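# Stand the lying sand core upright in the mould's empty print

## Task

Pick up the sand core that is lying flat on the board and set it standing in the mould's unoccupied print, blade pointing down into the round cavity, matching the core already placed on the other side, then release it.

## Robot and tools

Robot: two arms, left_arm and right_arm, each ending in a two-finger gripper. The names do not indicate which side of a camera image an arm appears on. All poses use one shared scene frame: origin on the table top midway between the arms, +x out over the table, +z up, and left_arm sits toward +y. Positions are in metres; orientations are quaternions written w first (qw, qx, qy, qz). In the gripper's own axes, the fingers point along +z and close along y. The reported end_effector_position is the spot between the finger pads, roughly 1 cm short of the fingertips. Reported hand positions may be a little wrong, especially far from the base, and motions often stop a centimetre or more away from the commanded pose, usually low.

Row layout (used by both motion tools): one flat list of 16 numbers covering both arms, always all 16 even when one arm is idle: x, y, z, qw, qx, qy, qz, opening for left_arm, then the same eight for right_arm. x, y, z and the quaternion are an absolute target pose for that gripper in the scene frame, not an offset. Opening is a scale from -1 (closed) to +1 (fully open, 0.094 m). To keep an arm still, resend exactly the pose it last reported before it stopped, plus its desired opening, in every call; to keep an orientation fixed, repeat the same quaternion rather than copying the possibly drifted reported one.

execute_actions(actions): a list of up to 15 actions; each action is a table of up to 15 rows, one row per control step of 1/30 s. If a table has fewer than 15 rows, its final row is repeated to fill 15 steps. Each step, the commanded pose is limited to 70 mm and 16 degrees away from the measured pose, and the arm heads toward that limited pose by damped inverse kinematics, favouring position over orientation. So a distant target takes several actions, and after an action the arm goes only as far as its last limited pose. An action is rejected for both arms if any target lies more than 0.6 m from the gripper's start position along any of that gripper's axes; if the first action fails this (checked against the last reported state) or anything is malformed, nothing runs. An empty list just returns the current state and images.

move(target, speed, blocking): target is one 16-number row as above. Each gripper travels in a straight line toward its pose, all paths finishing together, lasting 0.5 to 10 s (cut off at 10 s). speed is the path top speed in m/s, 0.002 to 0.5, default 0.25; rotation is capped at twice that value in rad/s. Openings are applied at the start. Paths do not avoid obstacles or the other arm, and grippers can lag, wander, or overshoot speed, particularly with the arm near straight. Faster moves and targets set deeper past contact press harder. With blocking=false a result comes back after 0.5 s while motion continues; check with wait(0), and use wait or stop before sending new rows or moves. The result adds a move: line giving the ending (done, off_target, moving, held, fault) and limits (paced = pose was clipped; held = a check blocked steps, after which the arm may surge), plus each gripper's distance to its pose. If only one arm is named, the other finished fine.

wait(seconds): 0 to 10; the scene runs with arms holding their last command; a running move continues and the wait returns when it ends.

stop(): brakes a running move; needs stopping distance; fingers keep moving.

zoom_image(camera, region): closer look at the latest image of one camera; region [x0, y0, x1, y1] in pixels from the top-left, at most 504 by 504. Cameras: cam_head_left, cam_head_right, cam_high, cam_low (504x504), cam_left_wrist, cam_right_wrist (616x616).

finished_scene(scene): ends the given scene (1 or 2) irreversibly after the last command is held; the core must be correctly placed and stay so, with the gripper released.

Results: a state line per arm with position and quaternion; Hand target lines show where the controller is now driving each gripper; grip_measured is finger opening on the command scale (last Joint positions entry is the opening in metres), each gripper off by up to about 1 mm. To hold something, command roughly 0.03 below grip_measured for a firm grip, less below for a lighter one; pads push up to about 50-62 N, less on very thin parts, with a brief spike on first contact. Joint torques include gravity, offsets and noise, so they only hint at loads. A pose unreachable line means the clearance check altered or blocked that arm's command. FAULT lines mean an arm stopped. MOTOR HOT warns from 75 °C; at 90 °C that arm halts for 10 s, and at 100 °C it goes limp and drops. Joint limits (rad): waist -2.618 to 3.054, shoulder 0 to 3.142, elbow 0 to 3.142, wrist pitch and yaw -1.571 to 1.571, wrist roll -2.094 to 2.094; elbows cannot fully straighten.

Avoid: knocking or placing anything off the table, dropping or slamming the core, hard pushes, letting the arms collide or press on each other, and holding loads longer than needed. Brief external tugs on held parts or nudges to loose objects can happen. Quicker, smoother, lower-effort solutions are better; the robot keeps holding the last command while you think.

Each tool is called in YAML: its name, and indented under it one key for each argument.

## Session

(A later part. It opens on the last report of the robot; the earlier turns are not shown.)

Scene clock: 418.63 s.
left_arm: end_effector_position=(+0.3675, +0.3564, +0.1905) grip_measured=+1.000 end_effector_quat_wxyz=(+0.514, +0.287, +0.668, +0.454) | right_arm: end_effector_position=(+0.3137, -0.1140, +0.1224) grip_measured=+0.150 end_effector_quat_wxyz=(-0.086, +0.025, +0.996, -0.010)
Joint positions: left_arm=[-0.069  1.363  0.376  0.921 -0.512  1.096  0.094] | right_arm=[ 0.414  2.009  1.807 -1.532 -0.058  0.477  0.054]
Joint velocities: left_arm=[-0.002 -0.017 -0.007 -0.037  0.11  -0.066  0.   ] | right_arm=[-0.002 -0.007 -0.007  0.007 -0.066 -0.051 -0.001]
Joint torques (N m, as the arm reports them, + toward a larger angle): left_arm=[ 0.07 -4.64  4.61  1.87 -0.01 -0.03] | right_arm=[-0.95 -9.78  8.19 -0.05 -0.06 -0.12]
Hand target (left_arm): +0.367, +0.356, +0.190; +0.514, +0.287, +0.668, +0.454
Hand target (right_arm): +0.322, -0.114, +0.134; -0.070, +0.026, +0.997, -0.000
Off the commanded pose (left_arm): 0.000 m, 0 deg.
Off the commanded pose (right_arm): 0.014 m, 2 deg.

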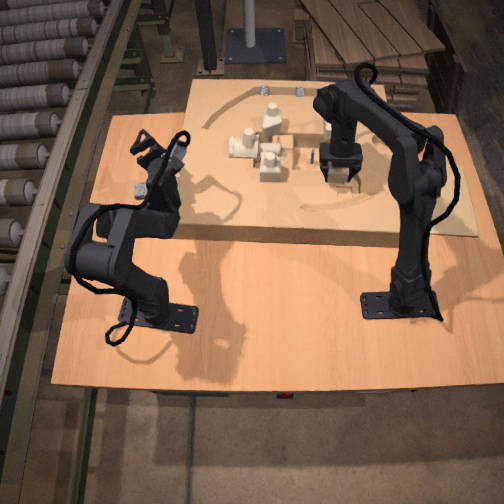

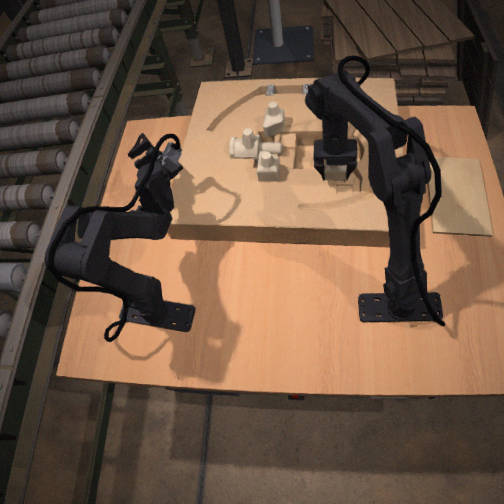

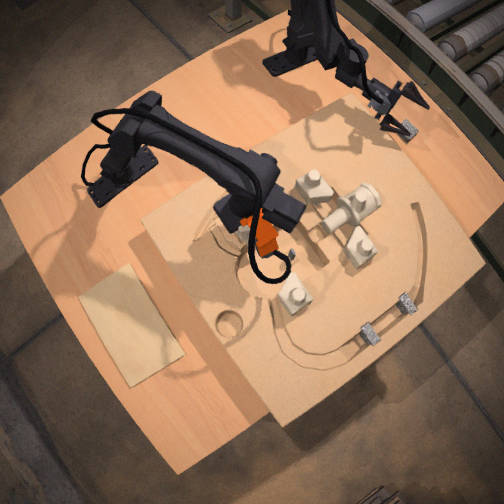

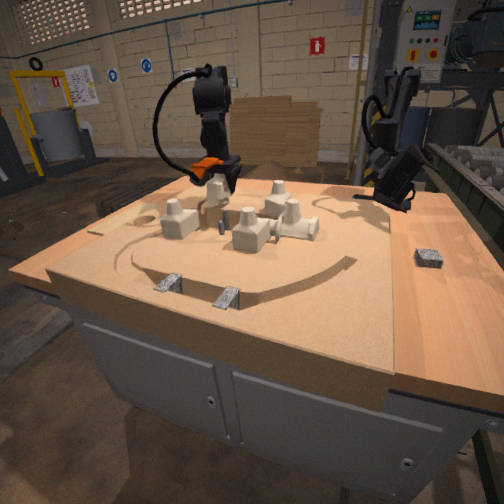

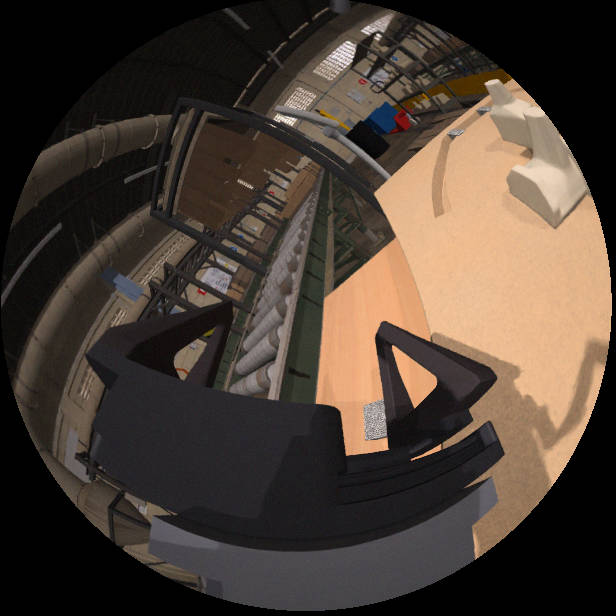

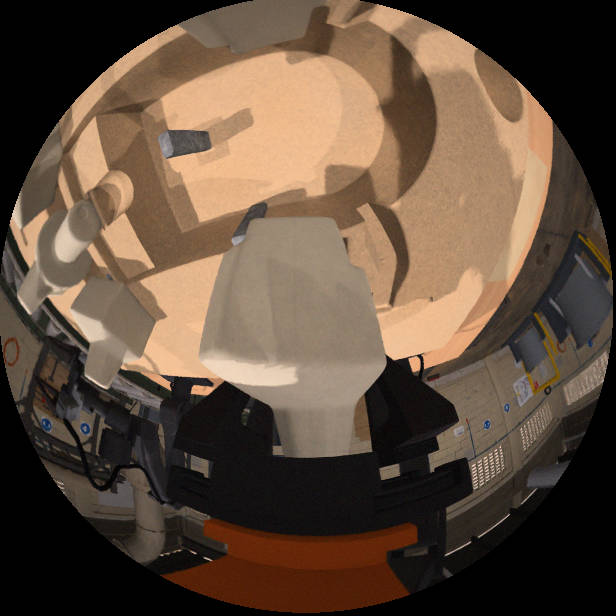

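execute_actions:
  actions:
    - [[0.3675,0.3564,0.1905,0.514,0.287,0.668,0.454,1,0.325,-0.118,0.135,-0.065,0.026,0.997,0,0.10]]
    - [[0.3675,0.3564,0.1905,0.514,0.287,0.668,0.454,1,0.326,-0.118,0.133,-0.065,0.026,0.997,0,0.10]]

zoom_image:
  camera: "cam_low"
  region: [185,165,245,225]

zoom_image:
  camera: "cam_head_right"
  region: [300,140,370,210]

Scene clock: 425.17 s.
left_arm: end_effector_position=(+0.3675, +0.3564, +0.1905) grip_measured=+1.000 end_effector_quat_wxyz=(+0.514, +0.287, +0.668, +0.454) | right_arm: end_effector_position=(+0.3161, -0.1189, +0.1224) grip_measured=+0.150 end_effector_quat_wxyz=(-0.086, +0.027, +0.996, -0.009)
Joint positions: left_arm=[-0.069  1.363  0.376  0.921 -0.512  1.096  0.094] | right_arm=[ 0.398  2.009  1.807 -1.532 -0.058  0.465  0.054]
Joint velocities: left_arm=[-0.012 -0.002 -0.007 -0.022 -0.007 -0.007  0.   ] | right_arm=[-0.007 -0.002 -0.007 -0.051 -0.007  0.007 -0.   ]
Joint torques (N m, as the arm reports them, + toward a larger angle): left_arm=[ 0.09 -4.71  4.47  1.88 -0.01 -0.03] | right_arm=[-0.67 -9.87  8.01  0.07  0.01 -0.12]
Hand target (left_arm): +0.367, +0.356, +0.191; +0.514, +0.287, +0.668, +0.454
Hand target (right_arm): +0.326, -0.118, +0.133; -0.065, +0.026, +0.998, -0.000
Off the commanded pose (left_arm): 0.000 m, 0 deg.
Off the commanded pose (right_arm): 0.015 m, 3 deg.

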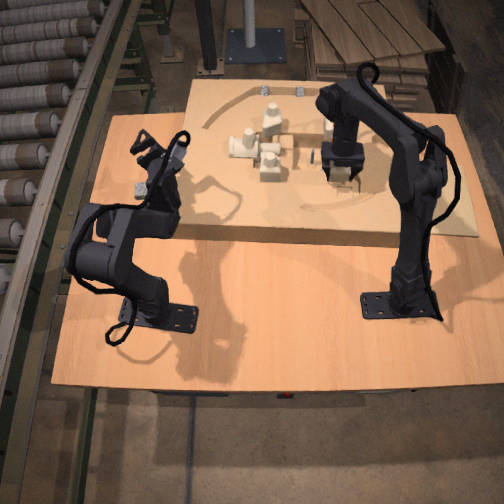

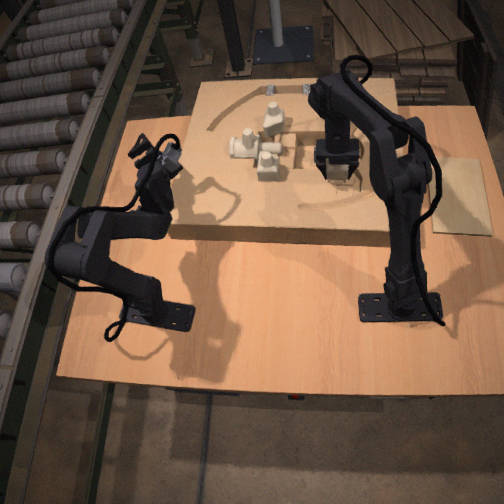

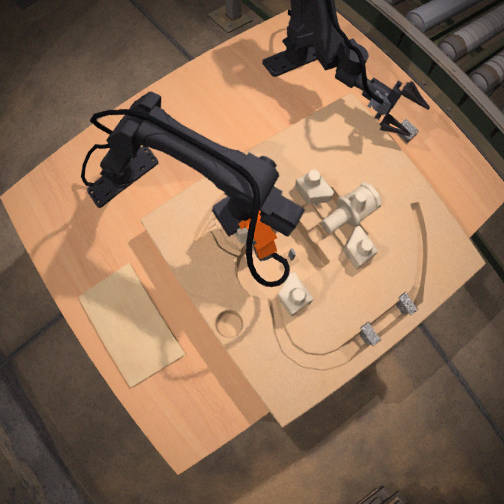

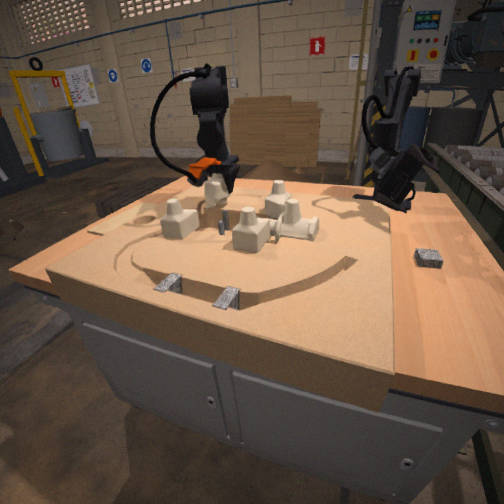

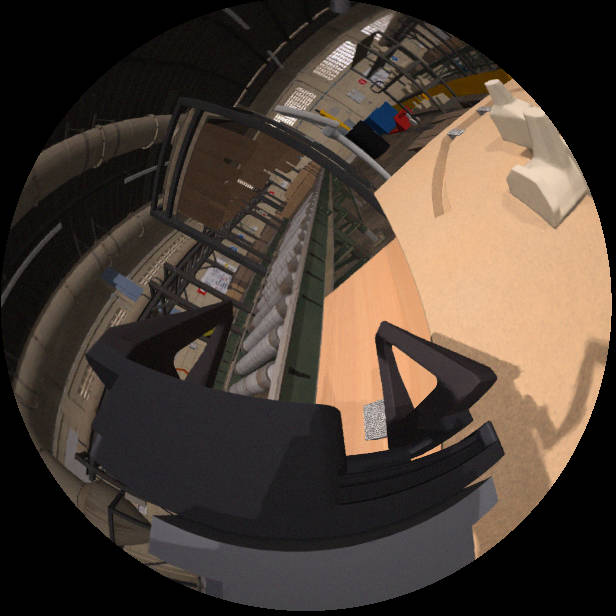

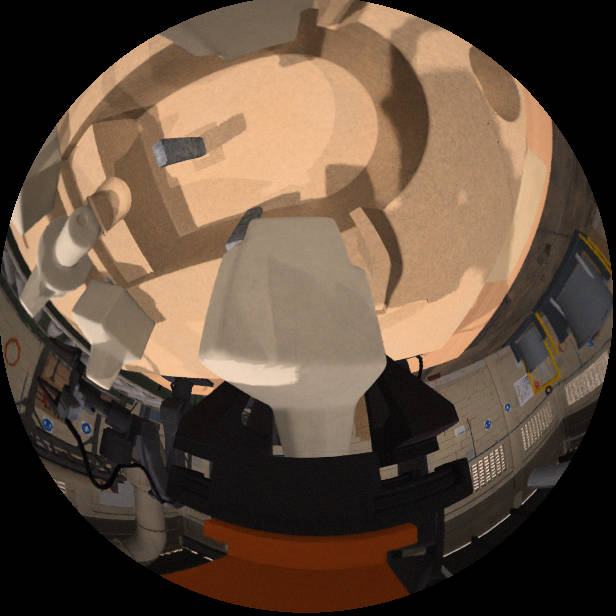

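Region (185, 165, 245, 225) of cam_low's 504x504 image, scaled by 8.400, with more detail than that image has.

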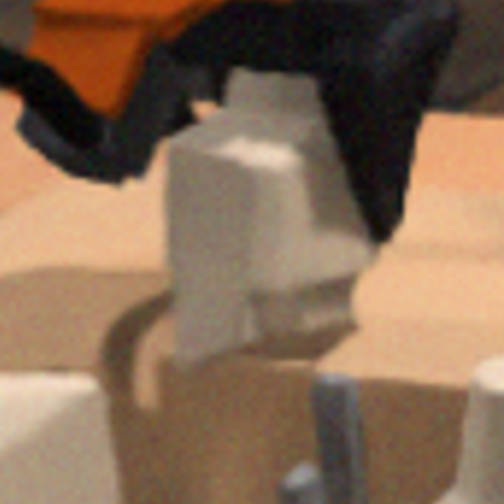

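Region (300, 140, 370, 210) of cam_head_right's 504x504 image, scaled by 7.200, with more detail than that image has.

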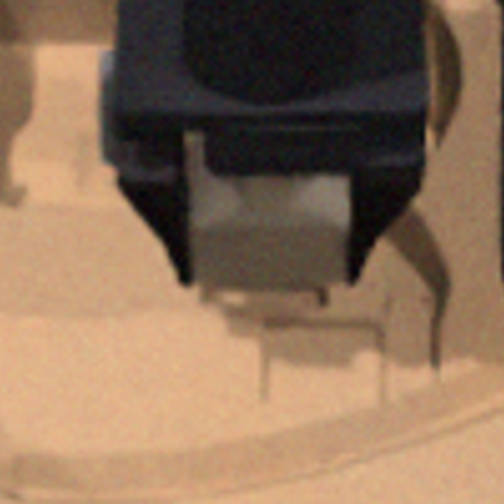

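execute_actions:
  actions:
    - [[0.3675,0.3564,0.1905,0.514,0.287,0.668,0.454,1,0.328,-0.1155,0.133,-0.065,0.026,0.997,0,0.10]]
    - [[0.3675,0.3564,0.1905,0.514,0.287,0.668,0.454,1,0.328,-0.1155,0.129,-0.065,0.026,0.997,0,0.10]]

zoom_image:
  camera: "cam_low"
  region: [185,165,245,225]

Scene clock: 430.20 s.
left_arm: end_effector_position=(+0.3675, +0.3564, +0.1905) grip_measured=+1.000 end_effector_quat_wxyz=(+0.514, +0.287, +0.668, +0.454) | right_arm: end_effector_position=(+0.3205, -0.1170, +0.1223) grip_measured=+0.150 end_effector_quat_wxyz=(-0.082, +0.027, +0.996, -0.006)
Joint positions: left_arm=[-0.069  1.363  0.376  0.921 -0.512  1.096  0.094] | right_arm=[ 0.398  2.019  1.822 -1.528 -0.058  0.465  0.054]
Joint velocities: left_arm=[-0.017  0.012  0.002 -0.022 -0.037 -0.007  0.   ] | right_arm=[-0.007 -0.007 -0.007 -0.051  0.007 -0.037 -0.001]
Joint torques (N m, as the arm reports them, + toward a larger angle): left_arm=[-0.08 -4.66  4.45  1.87 -0.03  0.02] | right_arm=[-0.32 -9.77  7.04  0.17  0.   -0.08]
Hand target (left_arm): +0.367, +0.356, +0.190; +0.514, +0.287, +0.668, +0.454
Hand target (right_arm): +0.328, -0.116, +0.129; -0.065, +0.026, +0.998, -0.000
Off the commanded pose (left_arm): 0.000 m, 0 deg.
Off the commanded pose (right_arm): 0.010 m, 2 deg.

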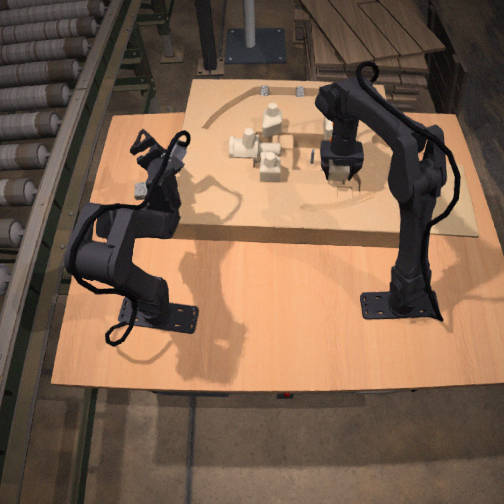

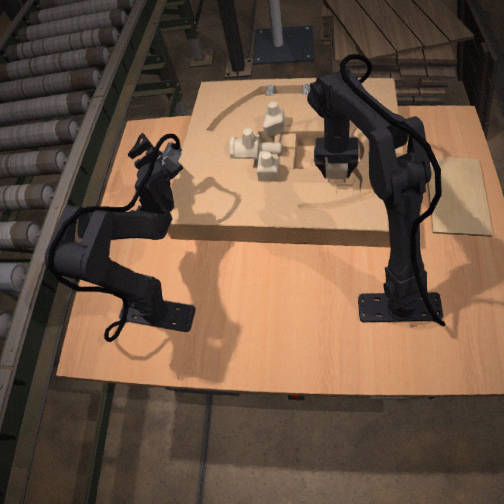

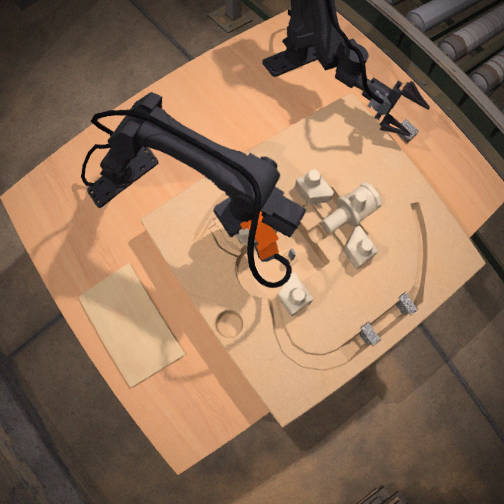

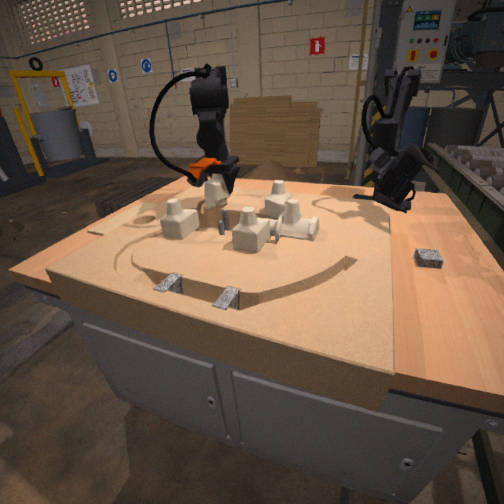

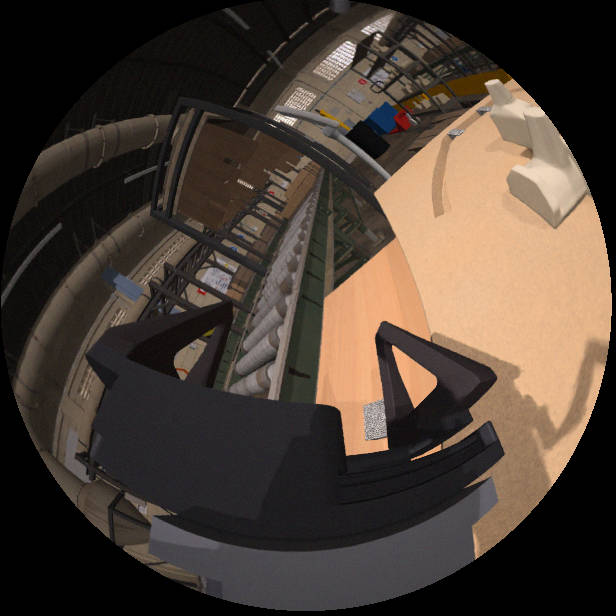

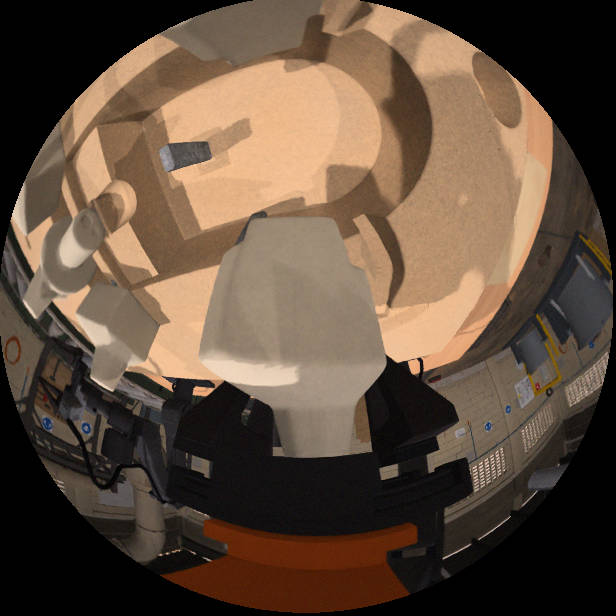

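Region (185, 165, 245, 225) of cam_low's 504x504 image, scaled by 8.400, with more detail than that image has.

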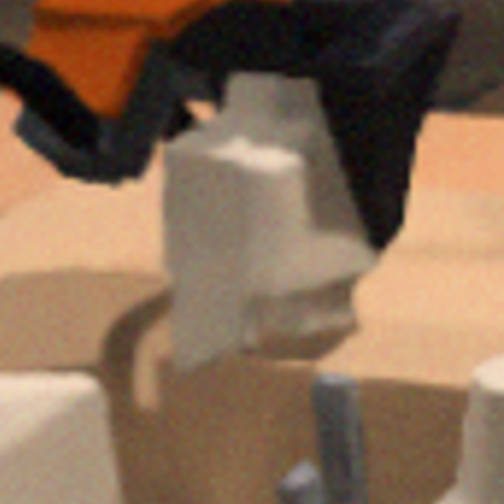

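execute_actions:
  actions:
    - [[0.3675,0.3564,0.1905,0.514,0.287,0.668,0.454,1,0.326,-0.114,0.125,-0.065,0.026,0.997,0,0.10]]
    - [[0.3675,0.3564,0.1905,0.514,0.287,0.668,0.454,1,0.325,-0.114,0.121,-0.065,0.026,0.997,0,0.10]]

zoom_image:
  camera: "cam_low"
  region: [185,165,245,225]

zoom_image:
  camera: "cam_head_right"
  region: [300,140,370,210]

Scene clock: 434.63 s.
left_arm: end_effector_position=(+0.3675, +0.3564, +0.1905) grip_measured=+1.000 end_effector_quat_wxyz=(+0.514, +0.287, +0.668, +0.454) | right_arm: end_effector_position=(+0.3235, -0.1157, +0.1168) grip_measured=+0.150 end_effector_quat_wxyz=(-0.076, +0.027, +0.997, -0.004)
Joint positions: left_arm=[-0.069  1.363  0.376  0.921 -0.512  1.096  0.094] | right_arm=[ 0.398  2.019  1.802 -1.495 -0.058  0.465  0.054]
Joint velocities: left_arm=[-0.007  0.017  0.007  0.022  0.022 -0.095  0.   ] | right_arm=[ 0.007 -0.002  0.002 -0.007 -0.037 -0.022 -0.   ]
Joint torques (N m, as the arm reports them, + toward a larger angle): left_arm=[ 0.01 -4.59  4.66  1.89  0.   -0.01] | right_arm=[  0.23 -10.63   5.29   0.22  -0.03  -0.01]
Hand target (left_arm): +0.367, +0.356, +0.190; +0.514, +0.287, +0.668, +0.454
Hand target (right_arm): +0.325, -0.114, +0.121; -0.065, +0.026, +0.998, +0.000
Off the commanded pose (left_arm): 0.000 m, 0 deg.
Off the commanded pose (right_arm): 0.005 m, 1 deg.

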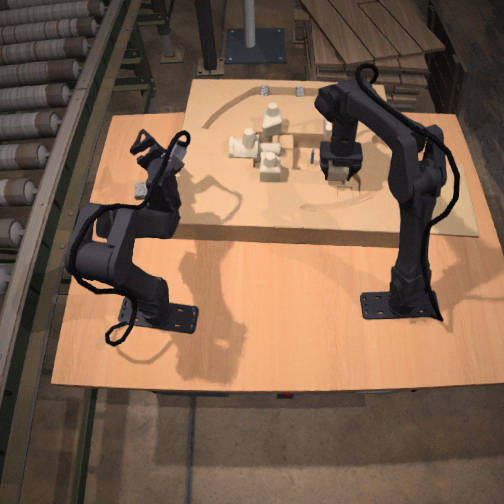

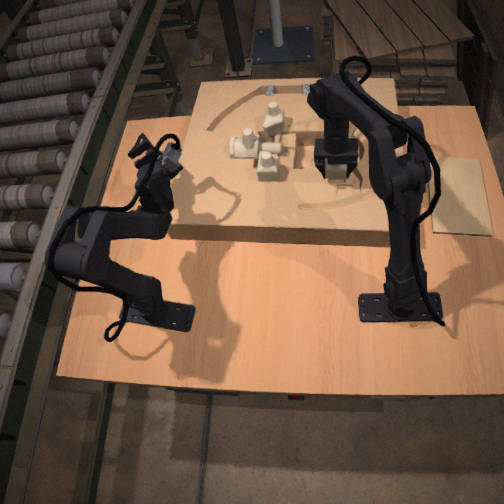

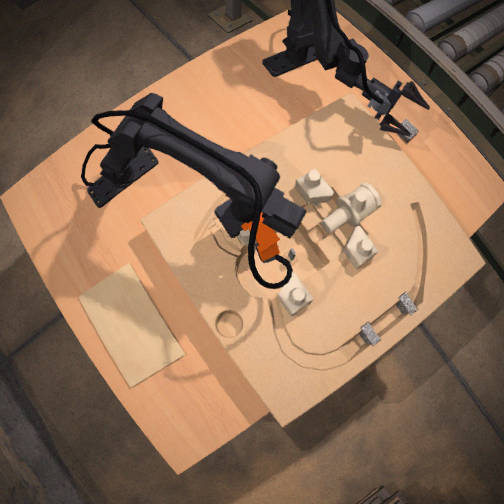

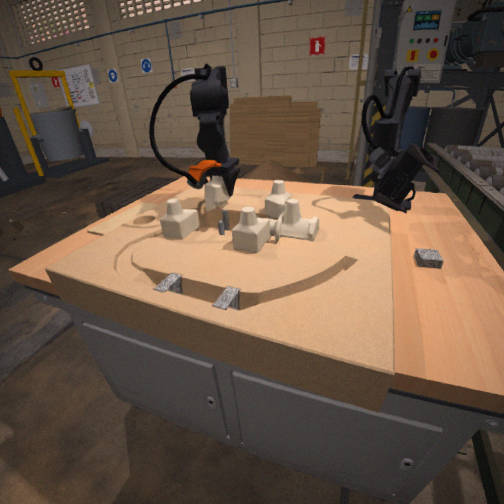

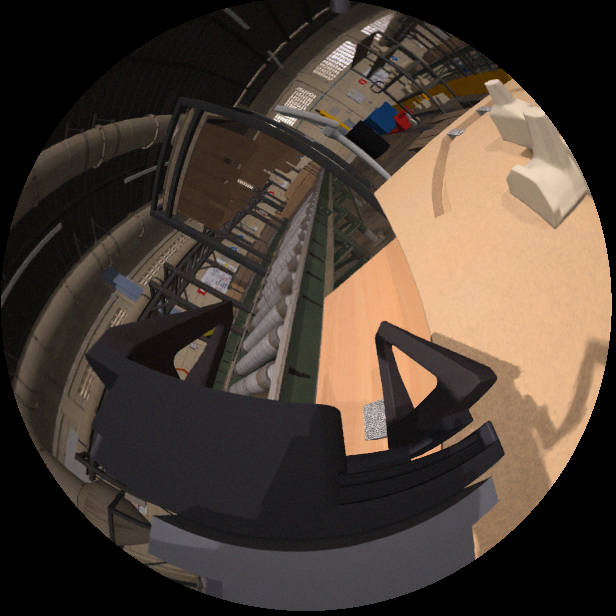

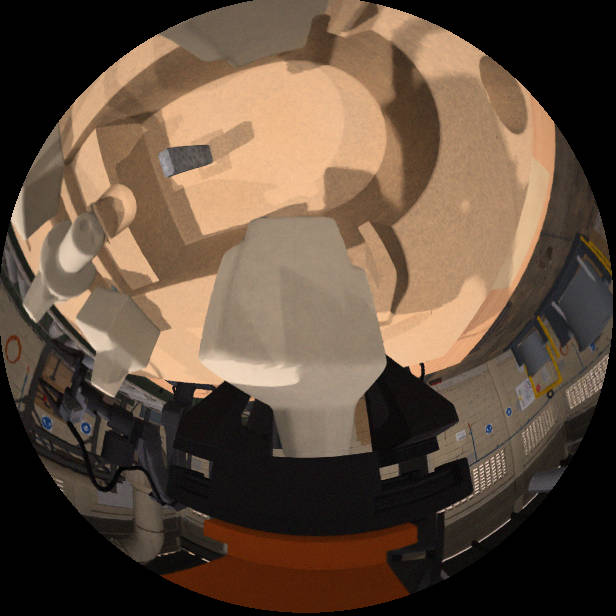

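Region (185, 165, 245, 225) of cam_low's 504x504 image, scaled by 8.400, with more detail than that image has.

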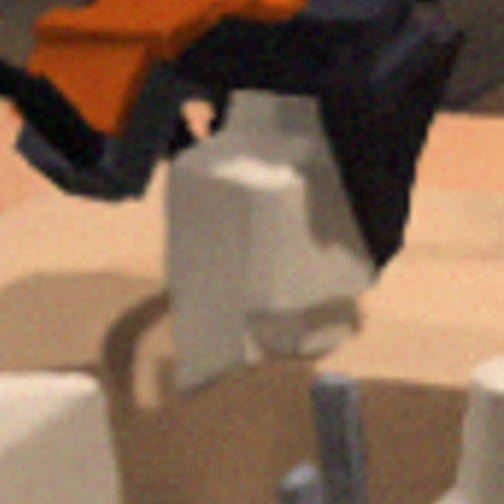

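Region (300, 140, 370, 210) of cam_head_right's 504x504 image, scaled by 7.200, with more detail than that image has.

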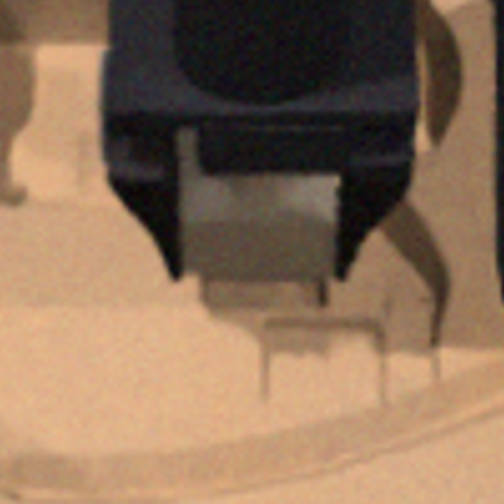

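execute_actions:
  actions:
    - [[0.3675,0.3564,0.1905,0.514,0.287,0.668,0.454,1,0.321,-0.115,0.123,-0.065,0.026,0.997,0,0.10]]
    - [[0.3675,0.3564,0.1905,0.514,0.287,0.668,0.454,1,0.317,-0.116,0.123,-0.065,0.026,0.997,0,0.10]]

zoom_image:
  camera: "cam_low"
  region: [185,165,245,225]

zoom_image:
  camera: "cam_head_right"
  region: [300,140,370,210]

Scene clock: 439.47 s.
left_arm: end_effector_position=(+0.3675, +0.3564, +0.1905) grip_measured=+1.000 end_effector_quat_wxyz=(+0.514, +0.287, +0.668, +0.454) | right_arm: end_effector_position=(+0.3204, -0.1171, +0.1129) grip_measured=+0.150 end_effector_quat_wxyz=(-0.078, +0.027, +0.997, -0.005)
Joint positions: left_arm=[-0.069  1.363  0.376  0.921 -0.512  1.096  0.094] | right_arm=[ 0.398  2.009  1.771 -1.479 -0.058  0.465  0.054]
Joint velocities: left_arm=[-0.007 -0.007 -0.012 -0.051 -0.007 -0.095  0.   ] | right_arm=[-0.002 -0.007 -0.002 -0.022 -0.007 -0.037 -0.002]
Joint torques (N m, as the arm reports them, + toward a larger angle): left_arm=[ 0.12 -4.74  4.45  1.9  -0.01 -0.01] | right_arm=[  0.55 -12.44   4.59   0.09  -0.04   0.03]
Hand target (left_arm): +0.367, +0.356, +0.191; +0.514, +0.287, +0.668, +0.454
Hand target (right_arm): +0.317, -0.116, +0.123; -0.065, +0.026, +0.998, -0.000
Off the commanded pose (left_arm): 0.000 m, 0 deg.
Off the commanded pose (right_arm): 0.011 m, 2 deg.

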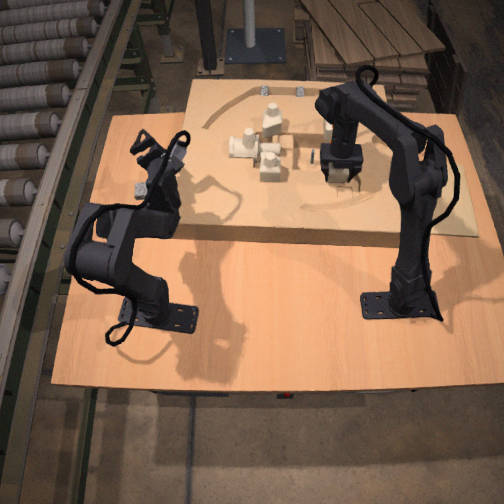

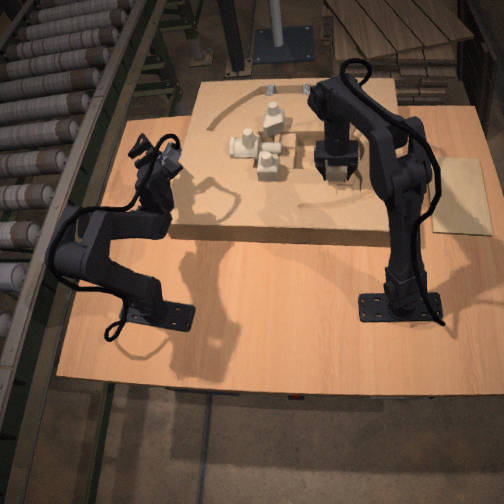

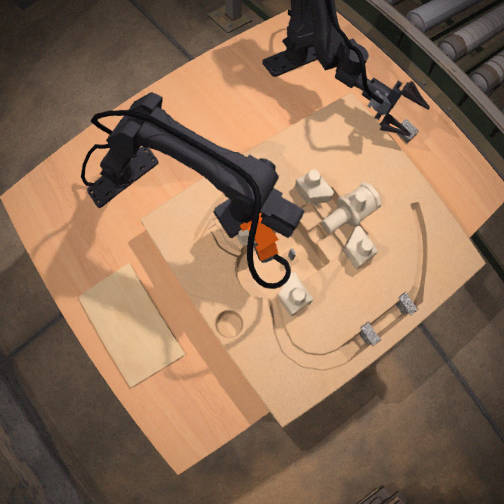

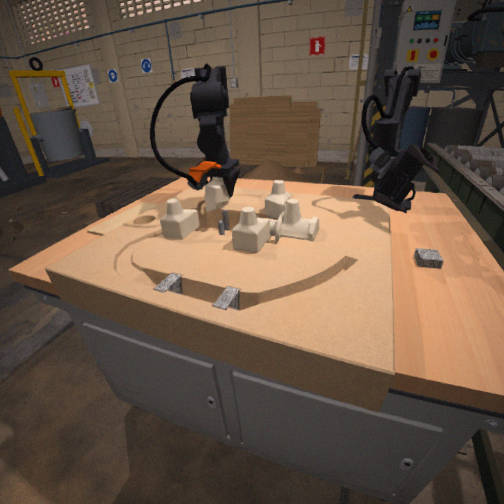

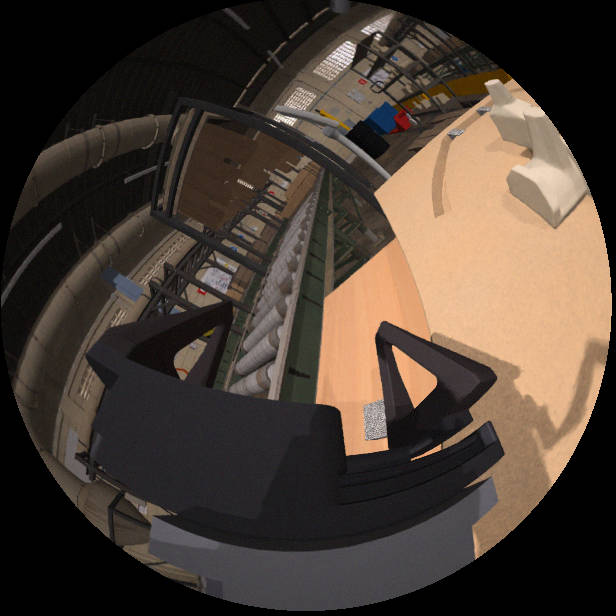

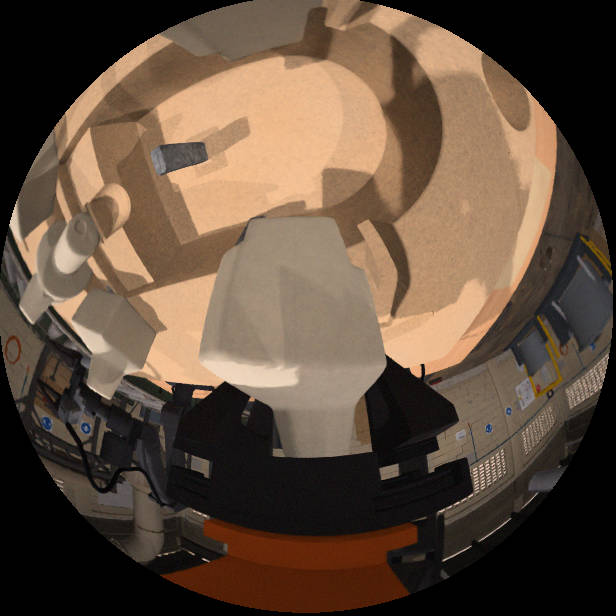

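Region (185, 165, 245, 225) of cam_low's 504x504 image, scaled by 8.400, with more detail than that image has.

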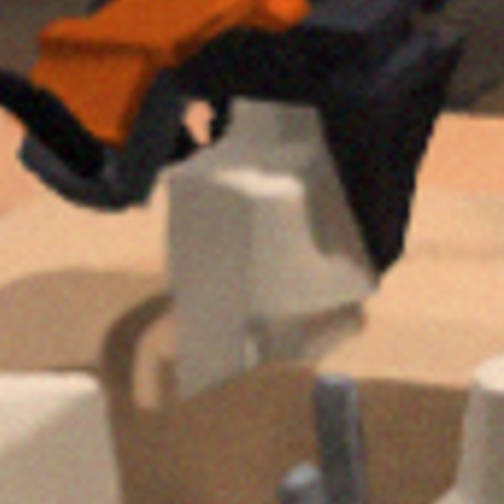

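Region (300, 140, 370, 210) of cam_head_right's 504x504 image, scaled by 7.200, with more detail than that image has.

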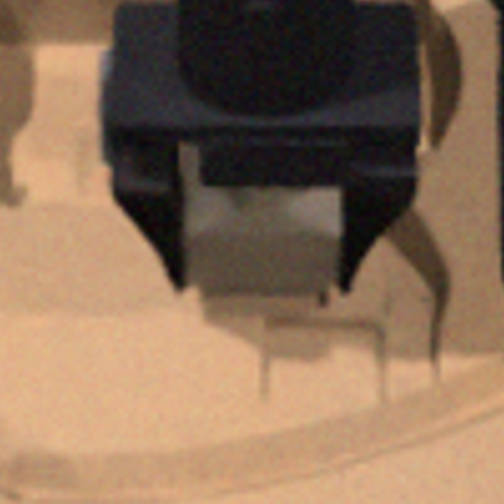

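The core is now centred and descending, so I'll keep going.

execute_actions:
  actions:
    - [[0.3675,0.3564,0.1905,0.514,0.287,0.668,0.454,1,0.314,-0.1155,0.121,-0.065,0.026,0.997,0,0.10]]
    - [[0.3675,0.3564,0.1905,0.514,0.287,0.668,0.454,1,0.313,-0.1155,0.118,-0.065,0.026,0.997,0,0.10]]

zoom_image:
  camera: "cam_low"
  region: [185,165,245,225]

zoom_image:
  camera: "cam_head_right"
  region: [300,140,370,210]

Scene clock: 445.20 s.
left_arm: end_effector_position=(+0.3675, +0.3564, +0.1905) grip_measured=+1.000 end_effector_quat_wxyz=(+0.514, +0.287, +0.668, +0.454) | right_arm: end_effector_position=(+0.3166, -0.1173, +0.1057) grip_measured=+0.150 end_effector_quat_wxyz=(-0.079, +0.027, +0.996, -0.006)
Joint positions: left_arm=[-0.069  1.363  0.376  0.921 -0.512  1.096  0.094] | right_arm=[ 0.402  1.997  1.726 -1.447 -0.058  0.468  0.054]
Joint velocities: left_arm=[-0.002 -0.017  0.002  0.007 -0.037  0.007  0.   ] | right_arm=[ 0.007  0.017 -0.027 -0.022  0.007 -0.007  0.   ]
Joint torques (N m, as the arm reports them, + toward a larger angle): left_arm=[ 0.07 -4.71  4.47  1.89 -0.02 -0.04] | right_arm=[  0.67 -12.55   4.84   0.06  -0.03   0.05]
Hand target (left_arm): +0.367, +0.356, +0.190; +0.514, +0.287, +0.668, +0.454
Hand target (right_arm): +0.313, -0.116, +0.118; -0.065, +0.026, +0.998, -0.000
Off the commanded pose (left_arm): 0.000 m, 0 deg.
Off the commanded pose (right_arm): 0.013 m, 2 deg.

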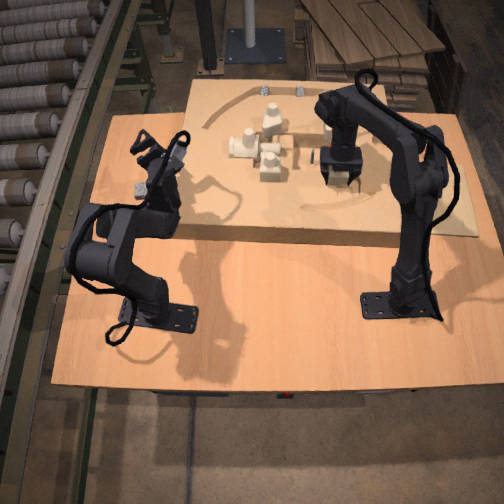

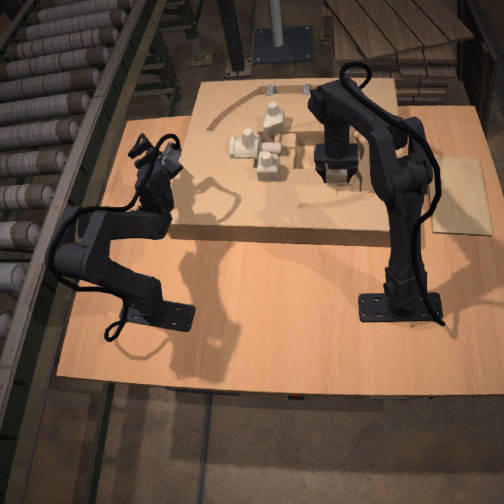

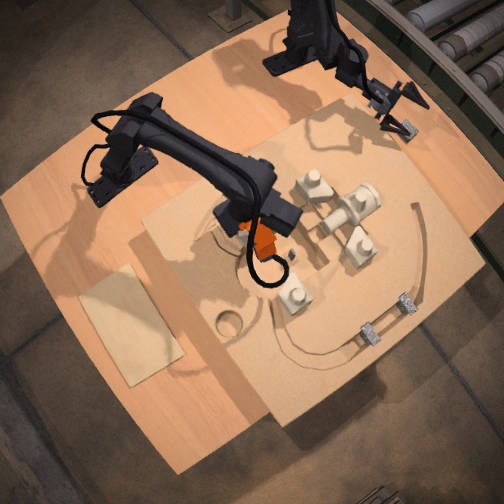

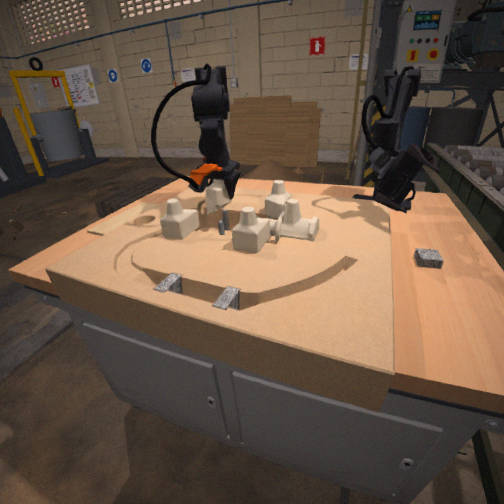

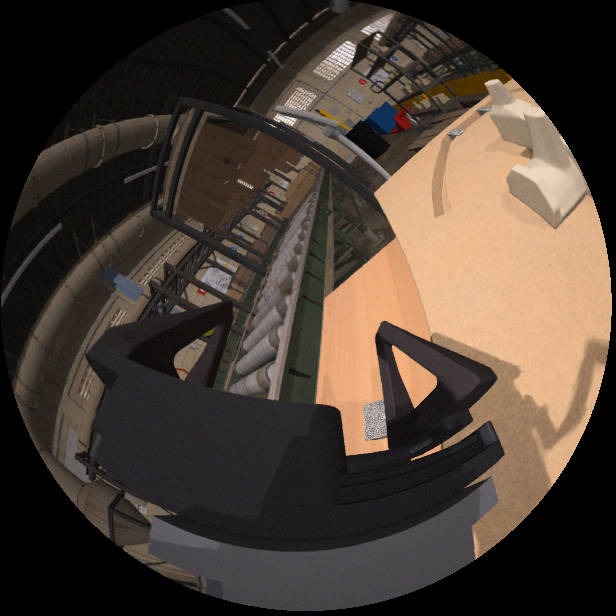

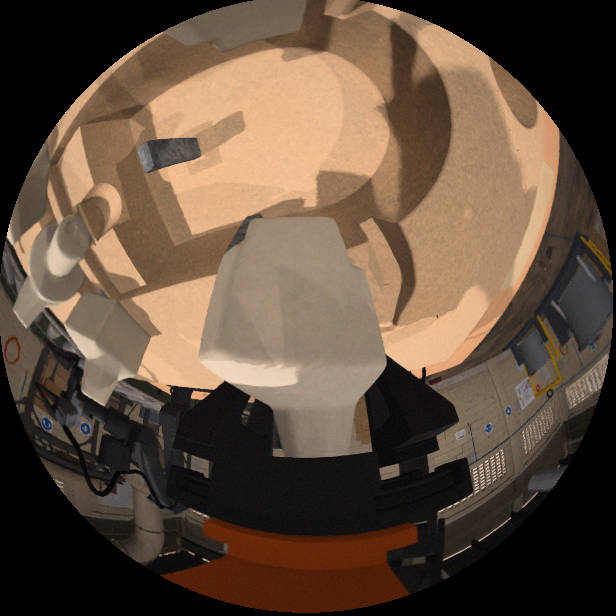

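Region (185, 165, 245, 225) of cam_low's 504x504 image, scaled by 8.400, with more detail than that image has.

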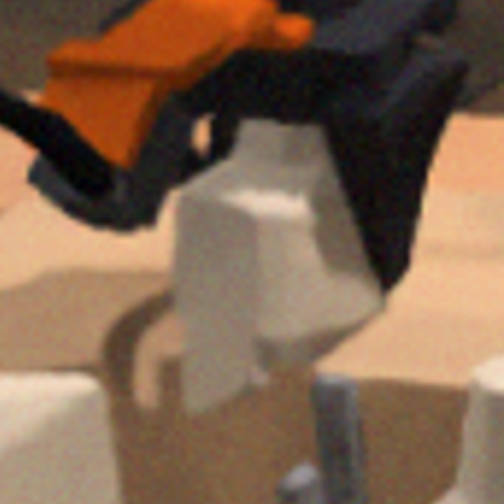

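Region (300, 140, 370, 210) of cam_head_right's 504x504 image, scaled by 7.200, with more detail than that image has.

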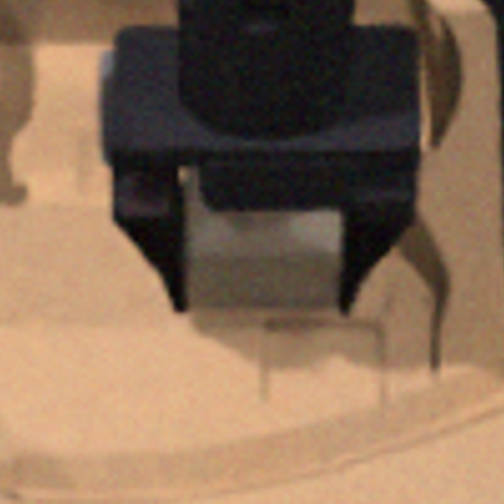

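It's going in. I'll lower a little more.

execute_actions:
  actions:
    - [[0.3675,0.3564,0.1905,0.514,0.287,0.668,0.454,1,0.313,-0.1155,0.114,-0.065,0.026,0.997,0,0.10]]
    - [[0.3675,0.3564,0.1905,0.514,0.287,0.668,0.454,1,0.313,-0.1155,0.110,-0.065,0.026,0.997,0,0.10]]

zoom_image:
  camera: "cam_low"
  region: [185,165,245,225]

Scene clock: 448.47 s.
left_arm: end_effector_position=(+0.3675, +0.3564, +0.1905) grip_measured=+1.000 end_effector_quat_wxyz=(+0.514, +0.287, +0.668, +0.454) | right_arm: end_effector_position=(+0.3167, -0.1173, +0.1039) grip_measured=+0.150 end_effector_quat_wxyz=(-0.074, +0.027, +0.997, -0.003)
Joint positions: left_arm=[-0.069  1.363  0.376  0.921 -0.512  1.096  0.094] | right_arm=[ 0.402  1.987  1.706 -1.427 -0.058  0.469  0.054]
Joint velocities: left_arm=[-0.007 -0.012  0.002 -0.051 -0.037 -0.022  0.   ] | right_arm=[ 0.002 -0.007 -0.012 -0.022  0.051  0.007  0.001]
Joint torques (N m, as the arm reports them, + toward a larger angle): left_arm=[ 0.05 -4.69  4.54  1.88 -0.04 -0.02] | right_arm=[  0.69 -11.66   4.2    0.18  -0.03   0.05]
Hand target (left_arm): +0.367, +0.356, +0.190; +0.514, +0.287, +0.668, +0.454
Hand target (right_arm): +0.313, -0.116, +0.110; -0.065, +0.026, +0.998, -0.000
Off the commanded pose (left_arm): 0.000 m, 0 deg.
Off the commanded pose (right_arm): 0.007 m, 1 deg.

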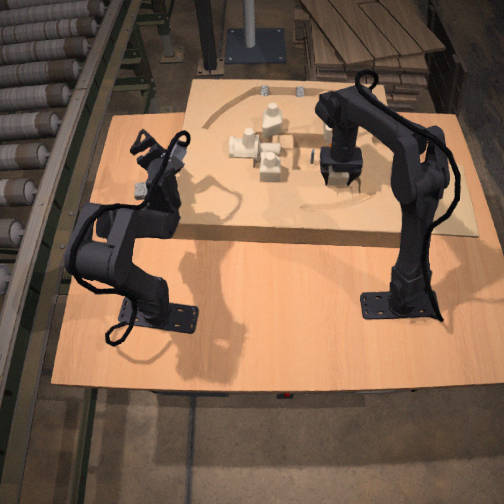

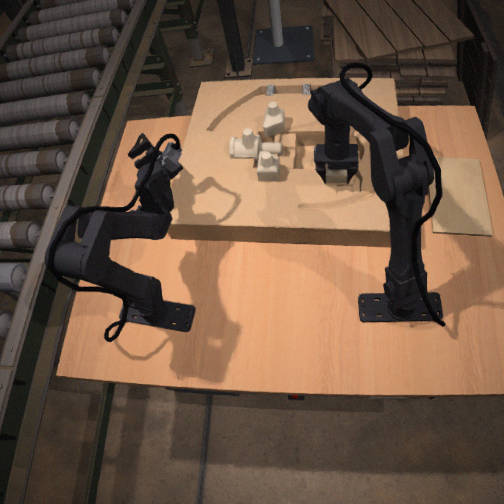

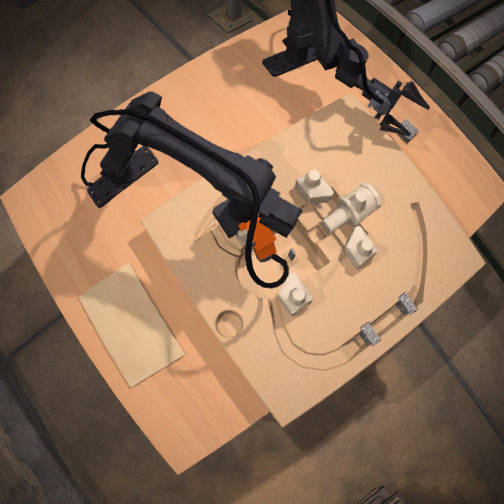

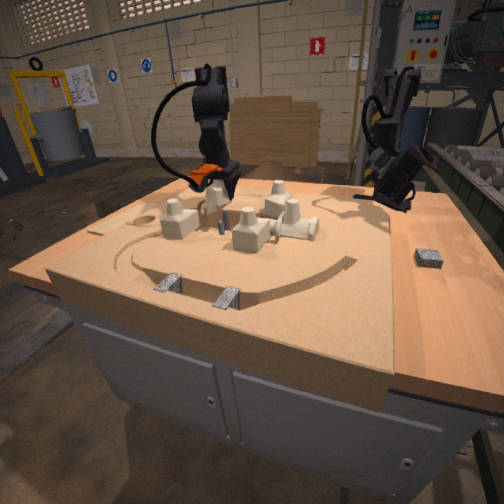

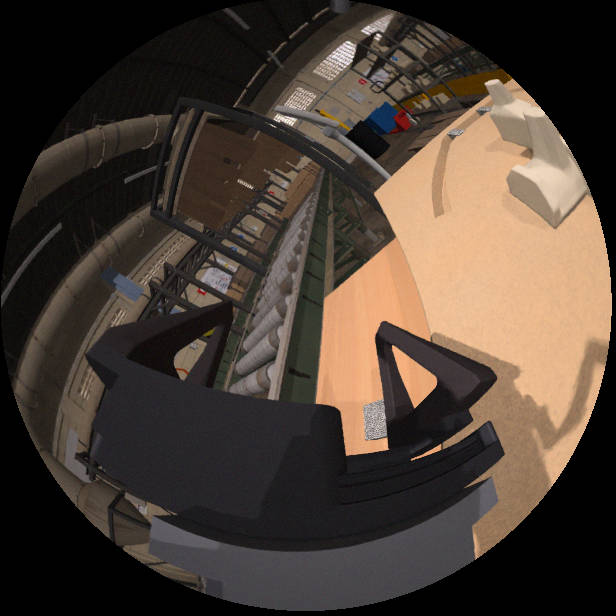

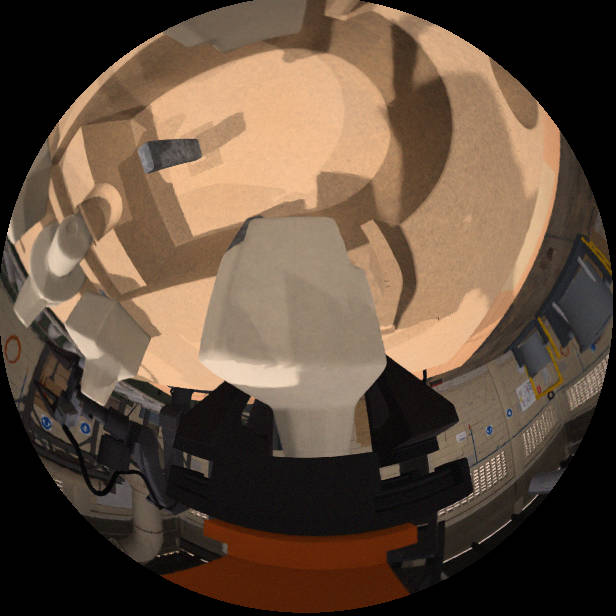

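Region (185, 165, 245, 225) of cam_low's 504x504 image, scaled by 8.400, with more detail than that image has.

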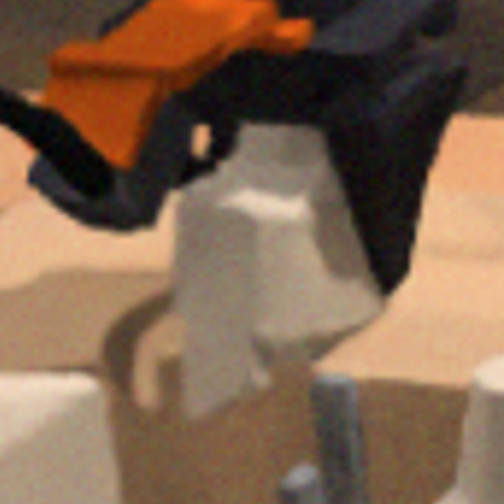

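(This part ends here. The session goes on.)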